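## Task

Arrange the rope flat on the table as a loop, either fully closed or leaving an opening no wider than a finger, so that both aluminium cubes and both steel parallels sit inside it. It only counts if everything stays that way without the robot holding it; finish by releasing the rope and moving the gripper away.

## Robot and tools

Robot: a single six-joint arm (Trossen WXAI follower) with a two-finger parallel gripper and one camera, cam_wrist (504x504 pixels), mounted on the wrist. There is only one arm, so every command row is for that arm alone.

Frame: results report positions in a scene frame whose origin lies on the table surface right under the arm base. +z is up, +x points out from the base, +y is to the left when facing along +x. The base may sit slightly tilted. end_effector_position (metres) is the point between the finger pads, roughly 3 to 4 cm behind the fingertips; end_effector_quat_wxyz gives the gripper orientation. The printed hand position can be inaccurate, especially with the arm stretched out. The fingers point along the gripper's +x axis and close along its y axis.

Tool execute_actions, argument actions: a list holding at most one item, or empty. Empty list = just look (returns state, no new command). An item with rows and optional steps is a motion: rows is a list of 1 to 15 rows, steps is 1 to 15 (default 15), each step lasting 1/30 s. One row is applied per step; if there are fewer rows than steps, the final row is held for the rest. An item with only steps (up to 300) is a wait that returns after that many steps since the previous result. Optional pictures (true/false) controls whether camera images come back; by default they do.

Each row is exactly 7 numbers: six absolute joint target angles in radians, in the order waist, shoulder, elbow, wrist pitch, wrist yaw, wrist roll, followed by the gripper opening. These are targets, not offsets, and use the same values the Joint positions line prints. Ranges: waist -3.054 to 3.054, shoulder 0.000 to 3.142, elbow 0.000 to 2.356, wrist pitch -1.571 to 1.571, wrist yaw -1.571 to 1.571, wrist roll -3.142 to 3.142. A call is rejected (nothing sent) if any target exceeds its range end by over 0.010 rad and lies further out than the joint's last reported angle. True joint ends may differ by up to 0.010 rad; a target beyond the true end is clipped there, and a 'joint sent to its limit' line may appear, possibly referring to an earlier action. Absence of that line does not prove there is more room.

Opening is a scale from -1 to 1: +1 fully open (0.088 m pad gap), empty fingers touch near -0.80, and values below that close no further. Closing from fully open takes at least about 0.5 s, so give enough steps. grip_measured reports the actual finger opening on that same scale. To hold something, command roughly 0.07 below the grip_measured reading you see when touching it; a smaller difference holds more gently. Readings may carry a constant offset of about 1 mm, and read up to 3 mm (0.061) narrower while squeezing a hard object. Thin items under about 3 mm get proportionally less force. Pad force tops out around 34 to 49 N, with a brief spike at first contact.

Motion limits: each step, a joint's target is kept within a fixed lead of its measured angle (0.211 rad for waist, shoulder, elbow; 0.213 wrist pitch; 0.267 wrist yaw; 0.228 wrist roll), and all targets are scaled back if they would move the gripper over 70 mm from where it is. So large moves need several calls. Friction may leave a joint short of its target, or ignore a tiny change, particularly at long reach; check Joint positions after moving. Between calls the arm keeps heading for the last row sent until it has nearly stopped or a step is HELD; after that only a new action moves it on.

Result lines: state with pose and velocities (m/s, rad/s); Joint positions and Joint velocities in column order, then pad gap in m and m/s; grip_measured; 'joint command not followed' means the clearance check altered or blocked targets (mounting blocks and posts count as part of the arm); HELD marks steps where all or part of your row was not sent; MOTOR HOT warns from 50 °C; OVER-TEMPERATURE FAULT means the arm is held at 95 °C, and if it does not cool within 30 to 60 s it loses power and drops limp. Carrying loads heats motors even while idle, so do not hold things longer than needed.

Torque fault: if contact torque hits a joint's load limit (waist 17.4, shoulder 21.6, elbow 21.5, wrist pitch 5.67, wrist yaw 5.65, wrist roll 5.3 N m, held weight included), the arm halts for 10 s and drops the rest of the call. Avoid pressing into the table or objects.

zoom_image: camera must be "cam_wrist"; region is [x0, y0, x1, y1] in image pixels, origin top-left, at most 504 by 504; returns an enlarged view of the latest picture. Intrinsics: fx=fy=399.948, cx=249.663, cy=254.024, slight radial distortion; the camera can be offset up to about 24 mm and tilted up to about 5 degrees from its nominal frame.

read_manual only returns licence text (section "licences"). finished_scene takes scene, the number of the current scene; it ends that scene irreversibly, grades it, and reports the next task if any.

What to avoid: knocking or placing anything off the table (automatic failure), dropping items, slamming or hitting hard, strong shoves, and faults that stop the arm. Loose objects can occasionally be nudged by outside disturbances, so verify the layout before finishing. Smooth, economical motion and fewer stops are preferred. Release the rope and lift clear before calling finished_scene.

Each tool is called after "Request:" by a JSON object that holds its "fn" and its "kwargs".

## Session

Request:
{"fn": "execute_actions", "kwargs": {"actions": []}}

Scene clock: 0.00 s of 4397.00 s.
end_effector_position=(+0.3388, +0.1532, +0.1239) grip_measured=+0.842 end_effector_quat_wxyz=(+0.481, +0.221, +0.848, +0.000) end_effector_velocity=(-0.001, -0.001, -0.001) end_effector_angular_velocity=(+0.006, +0.012, +0.005)
Joint positions: [ 0.367  2.697  1.92  -1.355  0.117  0.942  0.08 ]
Joint velocities: [-0.007  0.002  0.002 -0.007 -0.007 -0.007  0.   ]
Heat: hottest waist 21 °C (+0.0 °C/min).

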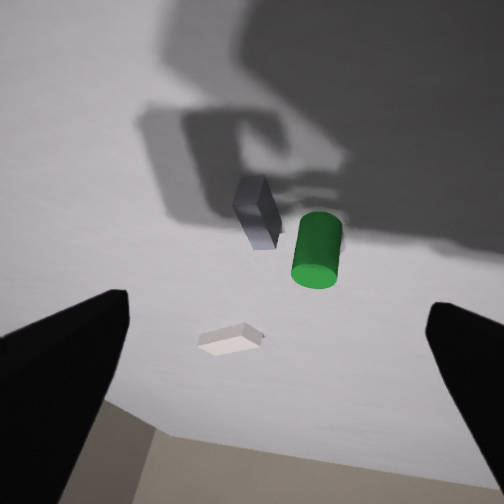

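Request:
{"fn": "execute_actions", "kwargs": {"actions": [{"rows":[[0.3,1.3,1.9,-1.5,0.2,0,1]],"steps":15}], "pictures": false}}

Request:
{"fn": "execute_actions", "kwargs": {"actions": [{"rows":[[0.3,1.3,1.6,-1.5,0.2,0,1]],"steps":15}], "pictures": false}}

Request:
{"fn": "execute_actions", "kwargs": {"actions": [{"steps":30}]}}

Request:
{"fn": "execute_actions", "kwargs": {"actions": [{"rows":[[0.3,1.3,1.6,-1.5,0.85,0,1]],"steps":15}], "pictures": false}}

Request:
{"fn": "execute_actions", "kwargs": {"actions": [{"steps":10}]}}

Scene clock: 5.50 s of 4397.00 s.
end_effector_position=(+0.3621, -0.0536, +0.2895) grip_measured=+1.000 end_effector_quat_wxyz=(+0.714, +0.135, +0.631, +0.273) end_effector_velocity=(-0.108, -0.443, +0.390) end_effector_angular_velocity=(+0.479, -1.698, -0.210)
Joint positions: [ 0.3    1.988  1.898 -1.494  0.196  0.104  0.088]
Joint velocities: [-0.007 -1.668 -0.002 -0.022 -0.007 -1.077  0.   ]
Heat: hottest waist 23 °C (+21.8 °C/min).
Steps of this call (steps 1 to 90: nothing new was sent; then 2.00 s passed at rest; steps 91 to 105: all 15 steps of this action). Readings (joint positions):
91: [0.366 2.678 1.919 -1.365 0.125 0.905]
92: [0.360 2.656 1.911 -1.402 0.141 0.851]
94: [0.340 2.586 1.898 -1.452 0.166 0.743]
98: [0.305 2.379 1.898 -1.483 0.191 0.508]
105: the state above

Scene clock: 6.00 s of 4397.00 s.
end_effector_position=(+0.2376, -0.1742, +0.3496) grip_measured=+1.000 end_effector_quat_wxyz=(+0.825, +0.187, +0.470, +0.252) end_effector_velocity=(+0.022, +0.034, -0.026) end_effector_angular_velocity=(-0.062, +0.086, +0.106)
Joint positions: [ 0.301  1.287  1.62  -1.5    0.199  0.004  0.088]
Joint velocities: [-0.002  0.105 -0.076  0.037  0.007 -0.022  0.   ]
Heat: hottest waist 23 °C (+20.0 °C/min).
Steps of this call (steps 1 to 15: all 15 steps of this action). Readings (joint positions):
1: [0.301 1.926 1.867 -1.478 0.198 0.072]
2: [0.301 1.852 1.815 -1.483 0.198 0.050]
4: [0.301 1.708 1.706 -1.507 0.198 0.024]
8: [0.301 1.476 1.621 -1.500 0.198 0.008]
15: the state above

Scene clock: 7.00 s of 4397.00 s.
end_effector_position=(+0.2394, -0.1689, +0.3452) grip_measured=+1.000 end_effector_quat_wxyz=(+0.820, +0.182, +0.479, +0.255) end_effector_velocity=(-0.002, -0.001, -0.002) end_effector_angular_velocity=(-0.018, -0.006, +0.015)
Joint positions: [ 0.301  1.301  1.607 -1.5    0.199  0.004  0.088]
Joint velocities: [-0.002 -0.002 -0.002 -0.007  0.007 -0.022  0.   ]
Heat: hottest waist 23 °C (+17.1 °C/min).
Steps of this call (steps 1 to 30: the robot went on to your last target). Readings (joint positions):
1: [0.301 1.292 1.616 -1.500 0.199 0.004]
2: [0.301 1.297 1.612 -1.500 0.199 0.004]
4: [0.301 1.303 1.607 -1.500 0.199 0.004]
8: [0.301 1.301 1.607 -1.500 0.199 0.004]
30: the state above
The arm was judged still, so your last target was given up. Only a new action makes it travel on or press farther. Fingers that are still opening or closing keep moving.

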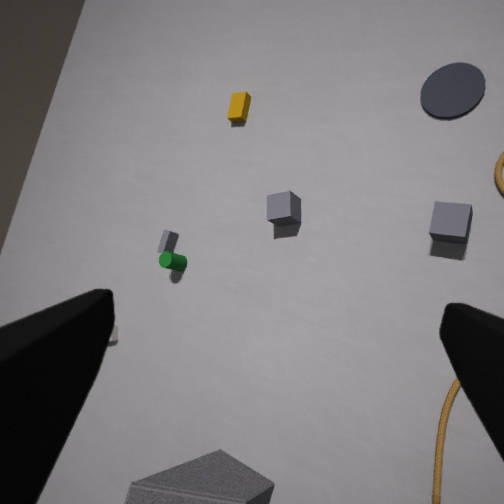

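Scene clock: 7.50 s of 4397.00 s.
end_effector_position=(+0.2494, -0.2591, +0.3175) grip_measured=+1.000 end_effector_quat_wxyz=(+0.859, +0.021, +0.511, -0.017) end_effector_velocity=(-0.004, -0.010, -0.003) end_effector_angular_velocity=(-0.068, +0.020, -0.012)
Joint positions: [ 0.302  1.3    1.607 -1.5    0.842  0.003  0.088]
Joint velocities: [-0.002 -0.002 -0.002 -0.022  0.066 -0.007  0.   ]
Heat: hottest waist 23 °C (+16.0 °C/min).
Steps of this call (steps 1 to 15: all 15 steps of this action). Readings (joint positions):
1: [0.304 1.301 1.607 -1.500 0.251 0.003]
2: [0.305 1.301 1.607 -1.500 0.343 0.003]
4: [0.304 1.301 1.607 -1.500 0.504 0.003]
8: [0.302 1.301 1.607 -1.500 0.770 0.003]
15: the state above

Scene clock: 7.83 s of 4397.00 s.
end_effector_position=(+0.2494, -0.2599, +0.3175) grip_measured=+1.000 end_effector_quat_wxyz=(+0.859, +0.019, +0.511, -0.019) end_effector_velocity=(-0.002, +0.002, -0.002) end_effector_angular_velocity=(+0.006, +0.009, +0.003)
Joint positions: [ 0.302  1.3    1.607 -1.5    0.847  0.003  0.088]
Joint velocities: [-0.002 -0.002 -0.007 -0.007 -0.007  0.007  0.   ]
Heat: hottest waist 23 °C (+15.3 °C/min).
Steps of this call (steps 1 to 10: the robot went on to your last target). Readings (joint positions):
1: [0.302 1.300 1.607 -1.500 0.844 0.003]
2: [0.302 1.300 1.607 -1.500 0.845 0.003]
4: [0.302 1.300 1.607 -1.500 0.846 0.003]
8: [0.302 1.300 1.607 -1.500 0.847 0.003]
10: the state above

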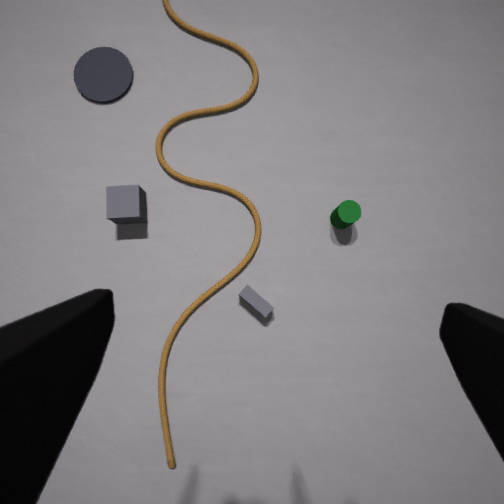

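Request:
{"fn": "execute_actions", "kwargs": {"actions": [{"rows":[[0.1,2.1,1.978,-0.5,0.534,-0.615,0.3]],"steps":15}], "pictures": false}}

Request:
{"fn": "execute_actions", "kwargs": {"actions": [{"steps":15}], "pictures": false}}

Request:
{"fn": "execute_actions", "kwargs": {"actions": [{"rows":[[-0.115,2.355,1.978,-0.362,0.534,-0.615,0.3]],"steps":15}], "pictures": false}}

Request:
{"fn": "execute_actions", "kwargs": {"actions": [{"steps":20}]}}

Scene clock: 25.70 s of 4397.00 s.
end_effector_position=(+0.5176, -0.2008, +0.2962) grip_measured=+0.305 end_effector_quat_wxyz=(+0.923, -0.028, +0.378, +0.068) end_effector_velocity=(+0.448, +0.335, -0.248) end_effector_angular_velocity=(-0.110, -0.285, -0.029)
Joint positions: [ 0.109  1.967  1.967 -0.733  0.541 -0.587  0.054]
Joint velocities: [-0.012  1.326 -0.007  1.678 -0.051 -0.271 -0.002]
Heat: hottest waist 23 °C (+4.7 °C/min).
Steps of this call (steps 1 to 15: the robot went on to your last target; steps 16 to 90: nothing new was sent; then 14.37 s passed at rest; steps 91 to 105: all 15 steps of this action). Readings (joint positions):
91: [0.279 1.327 1.633 -1.486 0.791 -0.045]
92: [0.231 1.363 1.685 -1.423 0.720 -0.106]
94: [0.164 1.461 1.802 -1.301 0.641 -0.215]
98: [0.118 1.657 1.935 -1.082 0.569 -0.440]
105: the state above

Scene clock: 26.20 s of 4397.00 s.
end_effector_position=(+0.5674, -0.1765, +0.2810) grip_measured=+0.303 end_effector_quat_wxyz=(+0.939, -0.019, +0.340, +0.040) end_effector_velocity=(+0.000, +0.004, -0.002) end_effector_angular_velocity=(-0.006, -0.003, +0.035)
Joint positions: [ 0.106  2.097  1.976 -0.501  0.533 -0.612  0.054]
Joint velocities: [-0.002  0.002 -0.002 -0.007 -0.022 -0.022  0.   ]
Heat: hottest waist 23 °C (+4.6 °C/min).
Steps of this call (steps 1 to 15: the robot went on to your last target). Readings (joint positions):
1: [0.108 2.009 1.967 -0.669 0.539 -0.595]
2: [0.108 2.044 1.967 -0.611 0.536 -0.600]
4: [0.107 2.092 1.967 -0.559 0.533 -0.607]
8: [0.107 2.112 1.967 -0.513 0.533 -0.611]
15: the state above

Scene clock: 26.70 s of 4397.00 s.
end_effector_position=(+0.5896, -0.1831, +0.0940) grip_measured=+0.303 end_effector_quat_wxyz=(+0.888, -0.001, +0.460, +0.007) end_effector_velocity=(+0.009, -0.004, +0.006) end_effector_angular_velocity=(+0.003, -0.049, -0.044)
Joint positions: [-0.13   2.358  1.977 -0.37   0.533 -0.612  0.054]
Joint velocities: [ 0.002  0.002 -0.002  0.066 -0.007  0.007 -0.   ]
Heat: hottest waist 23 °C (+4.5 °C/min).
Steps of this call (steps 1 to 15: all 15 steps of this action). Readings (joint positions):
1: [0.102 2.110 1.976 -0.492 0.531 -0.612]
2: [0.090 2.126 1.980 -0.463 0.530 -0.612]
4: [0.051 2.163 1.988 -0.433 0.530 -0.612]
8: [-0.042 2.263 1.988 -0.393 0.530 -0.612]
15: the state above

Scene clock: 27.37 s of 4397.00 s.
end_effector_position=(+0.5933, -0.1782, +0.1055) grip_measured=+0.303 end_effector_quat_wxyz=(+0.894, -0.003, +0.449, +0.008) end_effector_velocity=(-0.000, +0.004, -0.002) end_effector_angular_velocity=(+0.011, -0.002, +0.023)
Joint positions: [-0.11   2.353  1.977 -0.361  0.533 -0.612  0.054]
Joint velocities: [-0.002  0.002 -0.002 -0.007 -0.022 -0.007 -0.   ]
Heat: hottest waist 23 °C (+4.4 °C/min).
Steps of this call (steps 1 to 20: the robot went on to your last target). Readings (joint positions):
1: [-0.128 2.358 1.977 -0.367 0.533 -0.612]
2: [-0.125 2.358 1.977 -0.364 0.533 -0.612]
4: [-0.118 2.354 1.977 -0.360 0.533 -0.612]
8: [-0.110 2.353 1.977 -0.361 0.533 -0.612]
20: the state above

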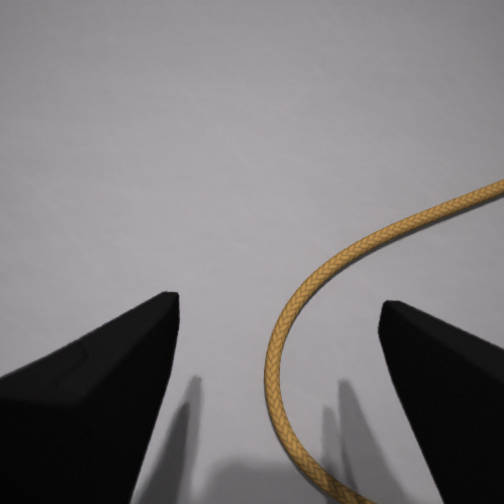

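Request:
{"fn": "execute_actions", "kwargs": {"actions": [{"rows":[[-0.12,2.354,1.962,-0.343,0.528,-0.62,0],[-0.128,2.355,1.948,-0.325,0.522,-0.626,0],[-0.136,2.356,1.934,-0.308,0.516,-0.632,0],[-0.144,2.357,1.92,-0.29,0.51,-0.638,0],[-0.152,2.358,1.907,-0.273,0.504,-0.644,0],[-0.16,2.359,1.893,-0.256,0.498,-0.65,0],[-0.168,2.36,1.88,-0.24,0.492,-0.656,0],[-0.176,2.36,1.866,-0.222,0.487,-0.662,0],[-0.184,2.361,1.853,-0.205,0.481,-0.668,0],[-0.192,2.362,1.84,-0.188,0.475,-0.674,0],[-0.2,2.363,1.827,-0.17,0.47,-0.68,0],[-0.205,2.363,1.814,-0.155,0.464,-0.686,0]],"steps":15}], "pictures": false}}

Request:
{"fn": "execute_actions", "kwargs": {"actions": [{"steps":15}]}}

Scene clock: 35.27 s of 4397.00 s.
end_effector_position=(+0.5824, -0.1891, +0.0496) grip_measured=+0.004 end_effector_quat_wxyz=(+0.894, -0.002, +0.447, -0.000) end_effector_velocity=(-0.027, -0.020, -0.071) end_effector_angular_velocity=(-0.006, +0.061, -0.006)
Joint positions: [-0.204  2.353  1.832 -0.169  0.472 -0.679  0.039]
Joint velocities: [-0.125  0.002 -0.129  0.125 -0.051 -0.066 -0.001]
Heat: hottest waist 26 °C (+8.5 °C/min).
Steps of this call (steps 1 to 15: the robot went on to your last target; steps 16 to 90: nothing new was sent; then 4.40 s passed at rest; steps 91 to 105: all 15 steps of this action). Readings (joint positions):
91: [-0.110 2.353 1.977 -0.359 0.533 -0.613]
92: [-0.111 2.353 1.974 -0.349 0.531 -0.616]
94: [-0.116 2.353 1.959 -0.322 0.522 -0.624]
98: [-0.144 2.353 1.911 -0.261 0.501 -0.646]
105: the state above

Scene clock: 35.77 s of 4397.00 s.
end_effector_position=(+0.5831, -0.1881, +0.0492) grip_measured=+0.003 end_effector_quat_wxyz=(+0.896, -0.002, +0.444, +0.000) end_effector_velocity=(-0.001, +0.001, -0.001) end_effector_angular_velocity=(+0.001, +0.002, +0.013)
Joint positions: [-0.204  2.353  1.825 -0.156  0.466 -0.683  0.039]
Joint velocities: [-0.002 -0.002 -0.002 -0.007 -0.007 -0.007  0.   ]
Heat: hottest waist 26 °C (+8.4 °C/min).
Steps of this call (steps 1 to 15: the robot went on to your last target). Readings (joint positions):
1: [-0.207 2.353 1.828 -0.166 0.471 -0.680]
2: [-0.208 2.353 1.826 -0.163 0.470 -0.681]
4: [-0.207 2.353 1.826 -0.159 0.467 -0.682]
8: [-0.204 2.353 1.826 -0.157 0.466 -0.682]
15: the state above

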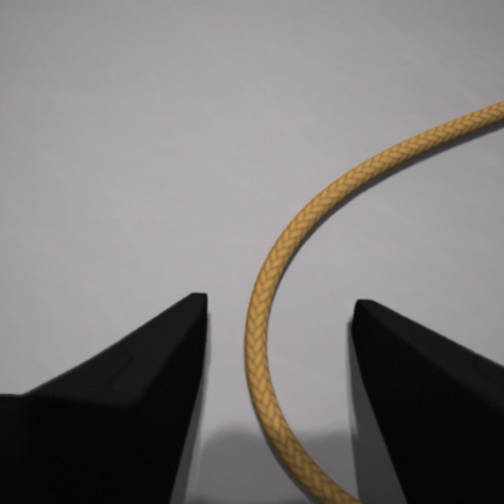

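Request:
{"fn": "execute_actions", "kwargs": {"actions": [{"rows":[[-0.204,2.378,1.812,-0.15,0.464,-0.686,0]],"steps":12}], "pictures": false}}

Request:
{"fn": "execute_actions", "kwargs": {"actions": [{"rows":[[-0.204,2.37,1.818,-0.15,0.464,-0.686,-0.85]],"steps":15}]}}

Scene clock: 40.83 s of 4397.00 s.
end_effector_position=(+0.5836, -0.1837, +0.0456) grip_measured=+0.003 end_effector_quat_wxyz=(+0.895, -0.003, +0.445, +0.003) end_effector_velocity=(-0.002, +0.010, -0.006) end_effector_angular_velocity=(+0.006, +0.019, +0.037)
Joint positions: [-0.203  2.363  1.823 -0.15   0.466 -0.683  0.039]
Joint velocities: [ 0.002  0.012 -0.002 -0.022 -0.007 -0.007 -0.   ]
Heat: hottest waist 28 °C (+10.3 °C/min).
Steps of this call (steps 1 to 15: the robot went on to your last target; steps 16 to 90: nothing new was sent; then 1.67 s passed at rest; steps 91 to 102: all 12 steps of this action). Readings (joint positions):
91: [-0.204 2.355 1.825 -0.155 0.466 -0.683]
92: [-0.204 2.356 1.825 -0.153 0.466 -0.683]
94: [-0.204 2.359 1.825 -0.152 0.466 -0.683]
98: [-0.203 2.363 1.823 -0.150 0.466 -0.683]
102: the state above

Scene clock: 41.33 s of 4397.00 s.
end_effector_position=(+0.5839, -0.1831, +0.0462) grip_measured=-0.761 end_effector_quat_wxyz=(+0.896, -0.003, +0.445, +0.004) end_effector_velocity=(-0.004, +0.000, -0.004) end_effector_angular_velocity=(+0.004, +0.016, +0.019)
Joint positions: [-0.202  2.363  1.823 -0.15   0.465 -0.683  0.002]
Joint velocities: [-0.007 -0.002 -0.002 -0.022 -0.007 -0.007 -0.   ]
Heat: hottest waist 28 °C (+10.2 °C/min).
Steps of this call (steps 1 to 15: all 15 steps of this action). Readings (joint positions):
1: [-0.203 2.363 1.823 -0.150 0.466 -0.683]
2: [-0.203 2.363 1.823 -0.150 0.466 -0.683]
4: [-0.203 2.363 1.823 -0.150 0.466 -0.683]
8: [-0.202 2.363 1.823 -0.150 0.465 -0.683]
15: the state above

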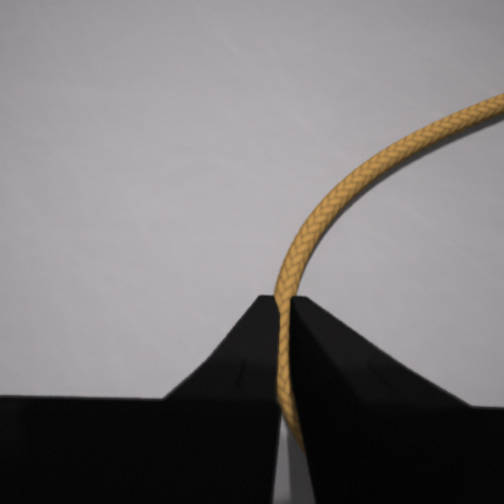

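Request:
{"fn": "execute_actions", "kwargs": {"actions": [{"rows":[[-0.175,2.33,1.8,-0.18,0.48,-0.66,-0.85],[-0.15,2.29,1.78,-0.21,0.5,-0.635,-0.85],[-0.12,2.25,1.755,-0.24,0.52,-0.61,-0.85],[-0.09,2.21,1.73,-0.27,0.54,-0.585,-0.85],[-0.065,2.175,1.71,-0.3,0.56,-0.56,-0.85],[-0.04,2.135,1.685,-0.33,0.58,-0.54,-0.85],[-0.01,2.1,1.66,-0.36,0.6,-0.515,-0.85],[0.015,2.06,1.64,-0.39,0.62,-0.49,-0.85],[0.045,2.02,1.615,-0.42,0.64,-0.465,-0.85],[0.07,1.985,1.595,-0.45,0.66,-0.44,-0.85],[0.1,1.945,1.57,-0.48,0.68,-0.415,-0.85],[0.125,1.91,1.55,-0.51,0.7,-0.39,-0.85],[0.155,1.87,1.525,-0.545,0.72,-0.37,-0.85],[0.18,1.83,1.5,-0.575,0.74,-0.345,-0.85],[0.207,1.794,1.48,-0.604,0.755,-0.319,-0.85]],"steps":15}], "pictures": false}}

Request:
{"fn": "execute_actions", "kwargs": {"actions": [{"steps":25}]}}

Scene clock: 57.63 s of 4397.00 s.
end_effector_position=(+0.4791, -0.1454, +0.2373) grip_measured=-0.761 end_effector_quat_wxyz=(+0.897, +0.001, +0.441, +0.009) end_effector_velocity=(-0.353, +0.022, +0.310) end_effector_angular_velocity=(-0.028, -0.033, -0.054)
Joint positions: [ 0.158  1.879  1.55  -0.531  0.71  -0.378  0.002]
Joint velocities: [ 0.759 -1.17  -0.681 -0.916  0.535  0.74  -0.   ]
Heat: hottest waist 32 °C (+11.5 °C/min).
Steps of this call (steps 1 to 15: the robot went on to your last target; steps 16 to 90: nothing new was sent; then 12.80 s passed at rest; steps 91 to 105: all 15 steps of this action). Readings (joint positions):
91: [-0.201 2.361 1.822 -0.153 0.467 -0.681]
92: [-0.196 2.350 1.815 -0.168 0.475 -0.669]
94: [-0.171 2.308 1.780 -0.217 0.505 -0.634]
98: [-0.061 2.173 1.696 -0.322 0.573 -0.547]
105: the state above

Scene clock: 58.47 s of 4397.00 s.
end_effector_position=(+0.4501, -0.1438, +0.2542) grip_measured=-0.761 end_effector_quat_wxyz=(+0.895, -0.003, +0.446, +0.007) end_effector_velocity=(-0.001, -0.000, -0.003) end_effector_angular_velocity=(-0.013, +0.012, +0.008)
Joint positions: [ 0.211  1.792  1.49  -0.603  0.753 -0.322  0.002]
Joint velocities: [-0.002  0.002 -0.002 -0.007  0.007 -0.007 -0.   ]
Heat: hottest waist 32 °C (+11.3 °C/min).
Steps of this call (steps 1 to 25: the robot went on to your last target). Readings (joint positions):
1: [0.181 1.846 1.530 -0.559 0.724 -0.359]
2: [0.199 1.822 1.517 -0.574 0.733 -0.347]
4: [0.215 1.798 1.508 -0.586 0.743 -0.333]
8: [0.211 1.792 1.496 -0.600 0.751 -0.324]
25: the state above

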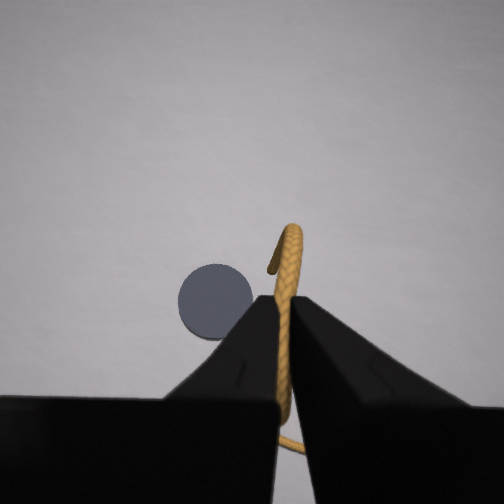

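Request:
{"fn": "execute_actions", "kwargs": {"actions": [{"rows":[[0.215,1.805,1.46,-0.57,0.757,-0.31,-0.85],[0.22,1.817,1.435,-0.54,0.76,-0.305,-0.85],[0.225,1.83,1.41,-0.51,0.763,-0.3,-0.85],[0.23,1.84,1.385,-0.48,0.767,-0.295,-0.85],[0.236,1.853,1.36,-0.45,0.77,-0.29,-0.85],[0.241,1.865,1.34,-0.42,0.773,-0.28,-0.85],[0.246,1.877,1.315,-0.385,0.776,-0.275,-0.85],[0.252,1.89,1.29,-0.355,0.78,-0.27,-0.85],[0.257,1.9,1.27,-0.325,0.783,-0.26,-0.85],[0.262,1.913,1.245,-0.295,0.786,-0.255,-0.85],[0.268,1.925,1.22,-0.26,0.79,-0.25,-0.85],[0.273,1.937,1.2,-0.23,0.792,-0.245,-0.85],[0.278,1.95,1.175,-0.2,0.795,-0.24,-0.85],[0.283,1.96,1.15,-0.17,0.798,-0.23,-0.85],[0.288,1.972,1.127,-0.139,0.8,-0.225,-0.85]],"steps":15}], "pictures": false}}

Request:
{"fn": "execute_actions", "kwargs": {"actions": [{"rows":[[0.289,2.0,1.115,-0.105,0.8,-0.225,-0.85],[0.29,2.03,1.105,-0.07,0.8,-0.225,-0.85],[0.29,2.065,1.095,-0.03,0.8,-0.225,-0.85],[0.291,2.1,1.09,0.01,0.8,-0.22,-0.85],[0.292,2.135,1.085,0.05,0.802,-0.22,-0.85],[0.292,2.17,1.08,0.09,0.802,-0.22,-0.85],[0.293,2.205,1.078,0.13,0.803,-0.22,-0.85],[0.294,2.24,1.077,0.165,0.803,-0.22,-0.85],[0.294,2.275,1.077,0.2,0.804,-0.22,-0.85],[0.295,2.31,1.078,0.235,0.804,-0.22,-0.85],[0.295,2.345,1.08,0.27,0.805,-0.218,-0.85],[0.296,2.38,1.083,0.3,0.805,-0.218,-0.85],[0.296,2.415,1.086,0.335,0.806,-0.216,-0.85],[0.297,2.445,1.089,0.365,0.806,-0.216,-0.85],[0.297,2.474,1.091,0.392,0.806,-0.216,-0.85]],"steps":15}], "pictures": false}}

Request:
{"fn": "execute_actions", "kwargs": {"actions": [{"steps":20}]}}

Scene clock: 72.83 s of 4397.00 s.
end_effector_position=(+0.4469, -0.0412, +0.1861) grip_measured=-0.761 end_effector_quat_wxyz=(+0.895, -0.000, +0.446, +0.006) end_effector_velocity=(-0.066, +0.207, -0.153) end_effector_angular_velocity=(+0.009, -0.000, -0.004)
Joint positions: [ 0.276  1.939  1.191 -0.21   0.79  -0.243  0.002]
Joint velocities: [ 0.149  0.31  -0.686  0.872  0.081  0.183 -0.   ]
Heat: hottest waist 32 °C (+9.0 °C/min).
Steps of this call (steps 1 to 15: the robot went on to your last target; steps 16 to 370: nothing new was sent; then 1.53 s passed at rest; steps 371 to 385: all 15 steps of this action). Readings (joint positions):
371: [0.211 1.792 1.486 -0.597 0.753 -0.320]
372: [0.211 1.793 1.478 -0.579 0.755 -0.316]
374: [0.216 1.800 1.450 -0.532 0.762 -0.308]
378: [0.237 1.846 1.362 -0.422 0.771 -0.286]
385: the state above

Scene clock: 73.33 s of 4397.00 s.
end_effector_position=(+0.4448, +0.0797, +0.0739) grip_measured=-0.761 end_effector_quat_wxyz=(+0.894, -0.002, +0.448, +0.007) end_effector_velocity=(-0.046, +0.210, -0.221) end_effector_angular_velocity=(-0.021, +0.034, +0.070)
Joint positions: [ 0.295  2.392  1.091  0.321  0.803 -0.22   0.002]
Joint velocities: [ 0.017  0.935 -0.007  0.872 -0.007 -0.007 -0.   ]
Heat: hottest waist 32 °C (+9.1 °C/min).
Steps of this call (steps 1 to 15: all 15 steps of this action). Readings (joint positions):
1: [0.281 1.952 1.170 -0.179 0.794 -0.238]
2: [0.285 1.969 1.153 -0.146 0.795 -0.235]
4: [0.289 2.017 1.129 -0.073 0.797 -0.230]
8: [0.292 2.150 1.100 0.078 0.799 -0.225]
15: the state above

Scene clock: 74.00 s of 4397.00 s.
end_effector_position=(+0.4402, +0.0962, +0.0559) grip_measured=-0.761 end_effector_quat_wxyz=(+0.893, -0.003, +0.449, +0.007) end_effector_velocity=(+0.002, +0.001, +0.003) end_effector_angular_velocity=(+0.014, -0.011, -0.008)
Joint positions: [ 0.296  2.468  1.091  0.392  0.804 -0.219  0.002]
Joint velocities: [ 0.002 -0.002  0.002  0.007 -0.007  0.007 -0.   ]
Heat: hottest waist 32 °C (+9.1 °C/min).
Steps of this call (steps 1 to 20: the robot went on to your last target). Readings (joint positions):
1: [0.296 2.418 1.091 0.344 0.803 -0.220]
2: [0.296 2.438 1.091 0.356 0.803 -0.220]
4: [0.296 2.463 1.090 0.371 0.803 -0.220]
8: [0.296 2.468 1.090 0.391 0.804 -0.219]
20: the state above

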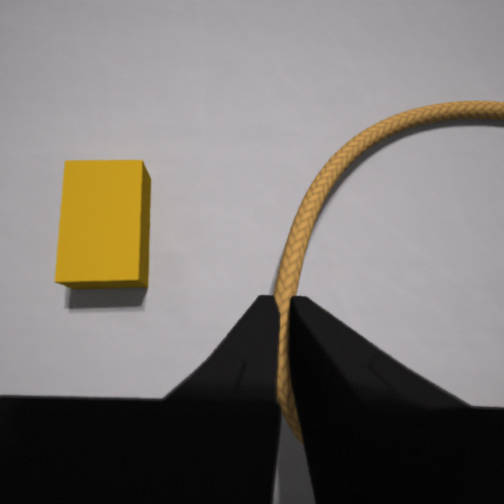

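Release and rise to the midpoint pose for a look.

Request:
{"fn": "execute_actions", "kwargs": {"actions": [{"rows":[[0.275,2.48,1.091,0.40,0.804,-0.219,-0.85],[0.275,2.48,1.091,0.40,0.804,-0.219,-0.85],[0.275,2.48,1.091,0.40,0.804,-0.219,-0.85],[0.275,2.48,1.091,0.40,0.804,-0.219,-0.85],[0.275,2.48,1.091,0.40,0.804,-0.219,-0.85],[0.275,2.48,1.091,0.40,0.804,-0.219,-0.3]],"steps":15}], "pictures": false}}

Request:
{"fn": "execute_actions", "kwargs": {"actions": [{"rows":[[0.4,2.3,1.1,0.2,0.804,-0.15,-0.3]],"steps":10}], "pictures": false}}

Request:
{"fn": "execute_actions", "kwargs": {"actions": [{"rows":[[0.45,1.7,1.5,-1.1,0.75,0.2,1]],"steps":15}], "pictures": false}}

Request:
{"fn": "execute_actions", "kwargs": {"actions": [{"steps":25}]}}

Scene clock: 82.70 s of 4397.00 s.
end_effector_position=(+0.4416, +0.0906, +0.0510) grip_measured=-0.314 end_effector_quat_wxyz=(+0.892, +0.001, +0.453, +0.001) end_effector_velocity=(+0.001, -0.000, +0.000) end_effector_angular_velocity=(-0.008, +0.002, +0.022)
Joint positions: [ 0.279  2.469  1.091  0.399  0.804 -0.219  0.024]
Joint velocities: [-0.002 -0.002  0.002 -0.007 -0.007 -0.022  0.006]
Heat: hottest waist 32 °C (+9.0 °C/min).
Steps of this call (steps 1 to 15: the robot went on to your last target; steps 16 to 110: nothing new was sent; then 4.53 s passed at rest; steps 111 to 125: all 15 steps of this action). Readings (joint positions):
111: [0.296 2.468 1.091 0.393 0.804 -0.219]
112: [0.293 2.468 1.091 0.395 0.804 -0.219]
114: [0.287 2.468 1.091 0.397 0.804 -0.219]
118: [0.279 2.468 1.091 0.399 0.804 -0.219]
125: the state above

Scene clock: 83.03 s of 4397.00 s.
end_effector_position=(+0.4439, +0.0933, +0.1378) grip_measured=-0.303 end_effector_quat_wxyz=(+0.912, +0.011, +0.409, +0.028) end_effector_velocity=(-0.014, -0.014, -0.040) end_effector_angular_velocity=(-0.056, +0.148, +0.071)
Joint positions: [ 0.412  2.291  1.109  0.21   0.804 -0.154  0.024]
Joint velocities: [-0.071  0.002 -0.002 -0.154 -0.022 -0.007  0.   ]
Heat: hottest waist 32 °C (+9.1 °C/min).
Steps of this call (steps 1 to 10: all 10 steps of this action). Readings (joint positions):
1: [0.285 2.448 1.092 0.358 0.805 -0.205]
2: [0.304 2.420 1.091 0.293 0.805 -0.189]
4: [0.358 2.366 1.087 0.246 0.805 -0.170]
8: [0.414 2.295 1.108 0.219 0.804 -0.156]
10: the state above

Scene clock: 83.53 s of 4397.00 s.
end_effector_position=(+0.4700, -0.0466, +0.3314) grip_measured=+0.993 end_effector_quat_wxyz=(+0.917, +0.239, +0.317, -0.035) end_effector_velocity=(-0.193, -0.461, +0.336) end_effector_angular_velocity=(+0.348, -0.217, -0.340)
Joint positions: [ 0.449  1.869  1.449 -0.318  0.755  0.169  0.088]
Joint velocities: [ 0.017 -1.306  0.374 -1.326 -0.007  0.227  0.008]
Heat: hottest waist 32 °C (+9.0 °C/min).
Steps of this call (steps 1 to 15: all 15 steps of this action). Readings (joint positions):
1: [0.411 2.279 1.122 0.175 0.800 -0.128]
2: [0.412 2.269 1.136 0.133 0.789 -0.094]
4: [0.420 2.234 1.175 0.069 0.778 -0.027]
8: [0.436 2.120 1.293 -0.053 0.766 0.081]
15: the state above

Scene clock: 84.37 s of 4397.00 s.
end_effector_position=(+0.3608, -0.0950, +0.3014) grip_measured=+1.000 end_effector_quat_wxyz=(+0.862, +0.066, +0.501, +0.038) end_effector_velocity=(-0.001, +0.002, +0.003) end_effector_angular_velocity=(+0.008, -0.013, +0.008)
Joint positions: [ 0.45   1.7    1.502 -1.098  0.75   0.197  0.088]
Joint velocities: [ 0.007 -0.007 -0.002  0.007 -0.007 -0.007  0.   ]
Heat: hottest waist 32 °C (+9.1 °C/min).
Steps of this call (steps 1 to 25: the robot went on to your last target). Readings (joint positions):
1: [0.449 1.824 1.462 -0.373 0.753 0.177]
2: [0.450 1.783 1.475 -0.437 0.753 0.183]
4: [0.450 1.717 1.499 -0.559 0.753 0.191]
8: [0.450 1.677 1.518 -0.812 0.754 0.196]
25: the state above

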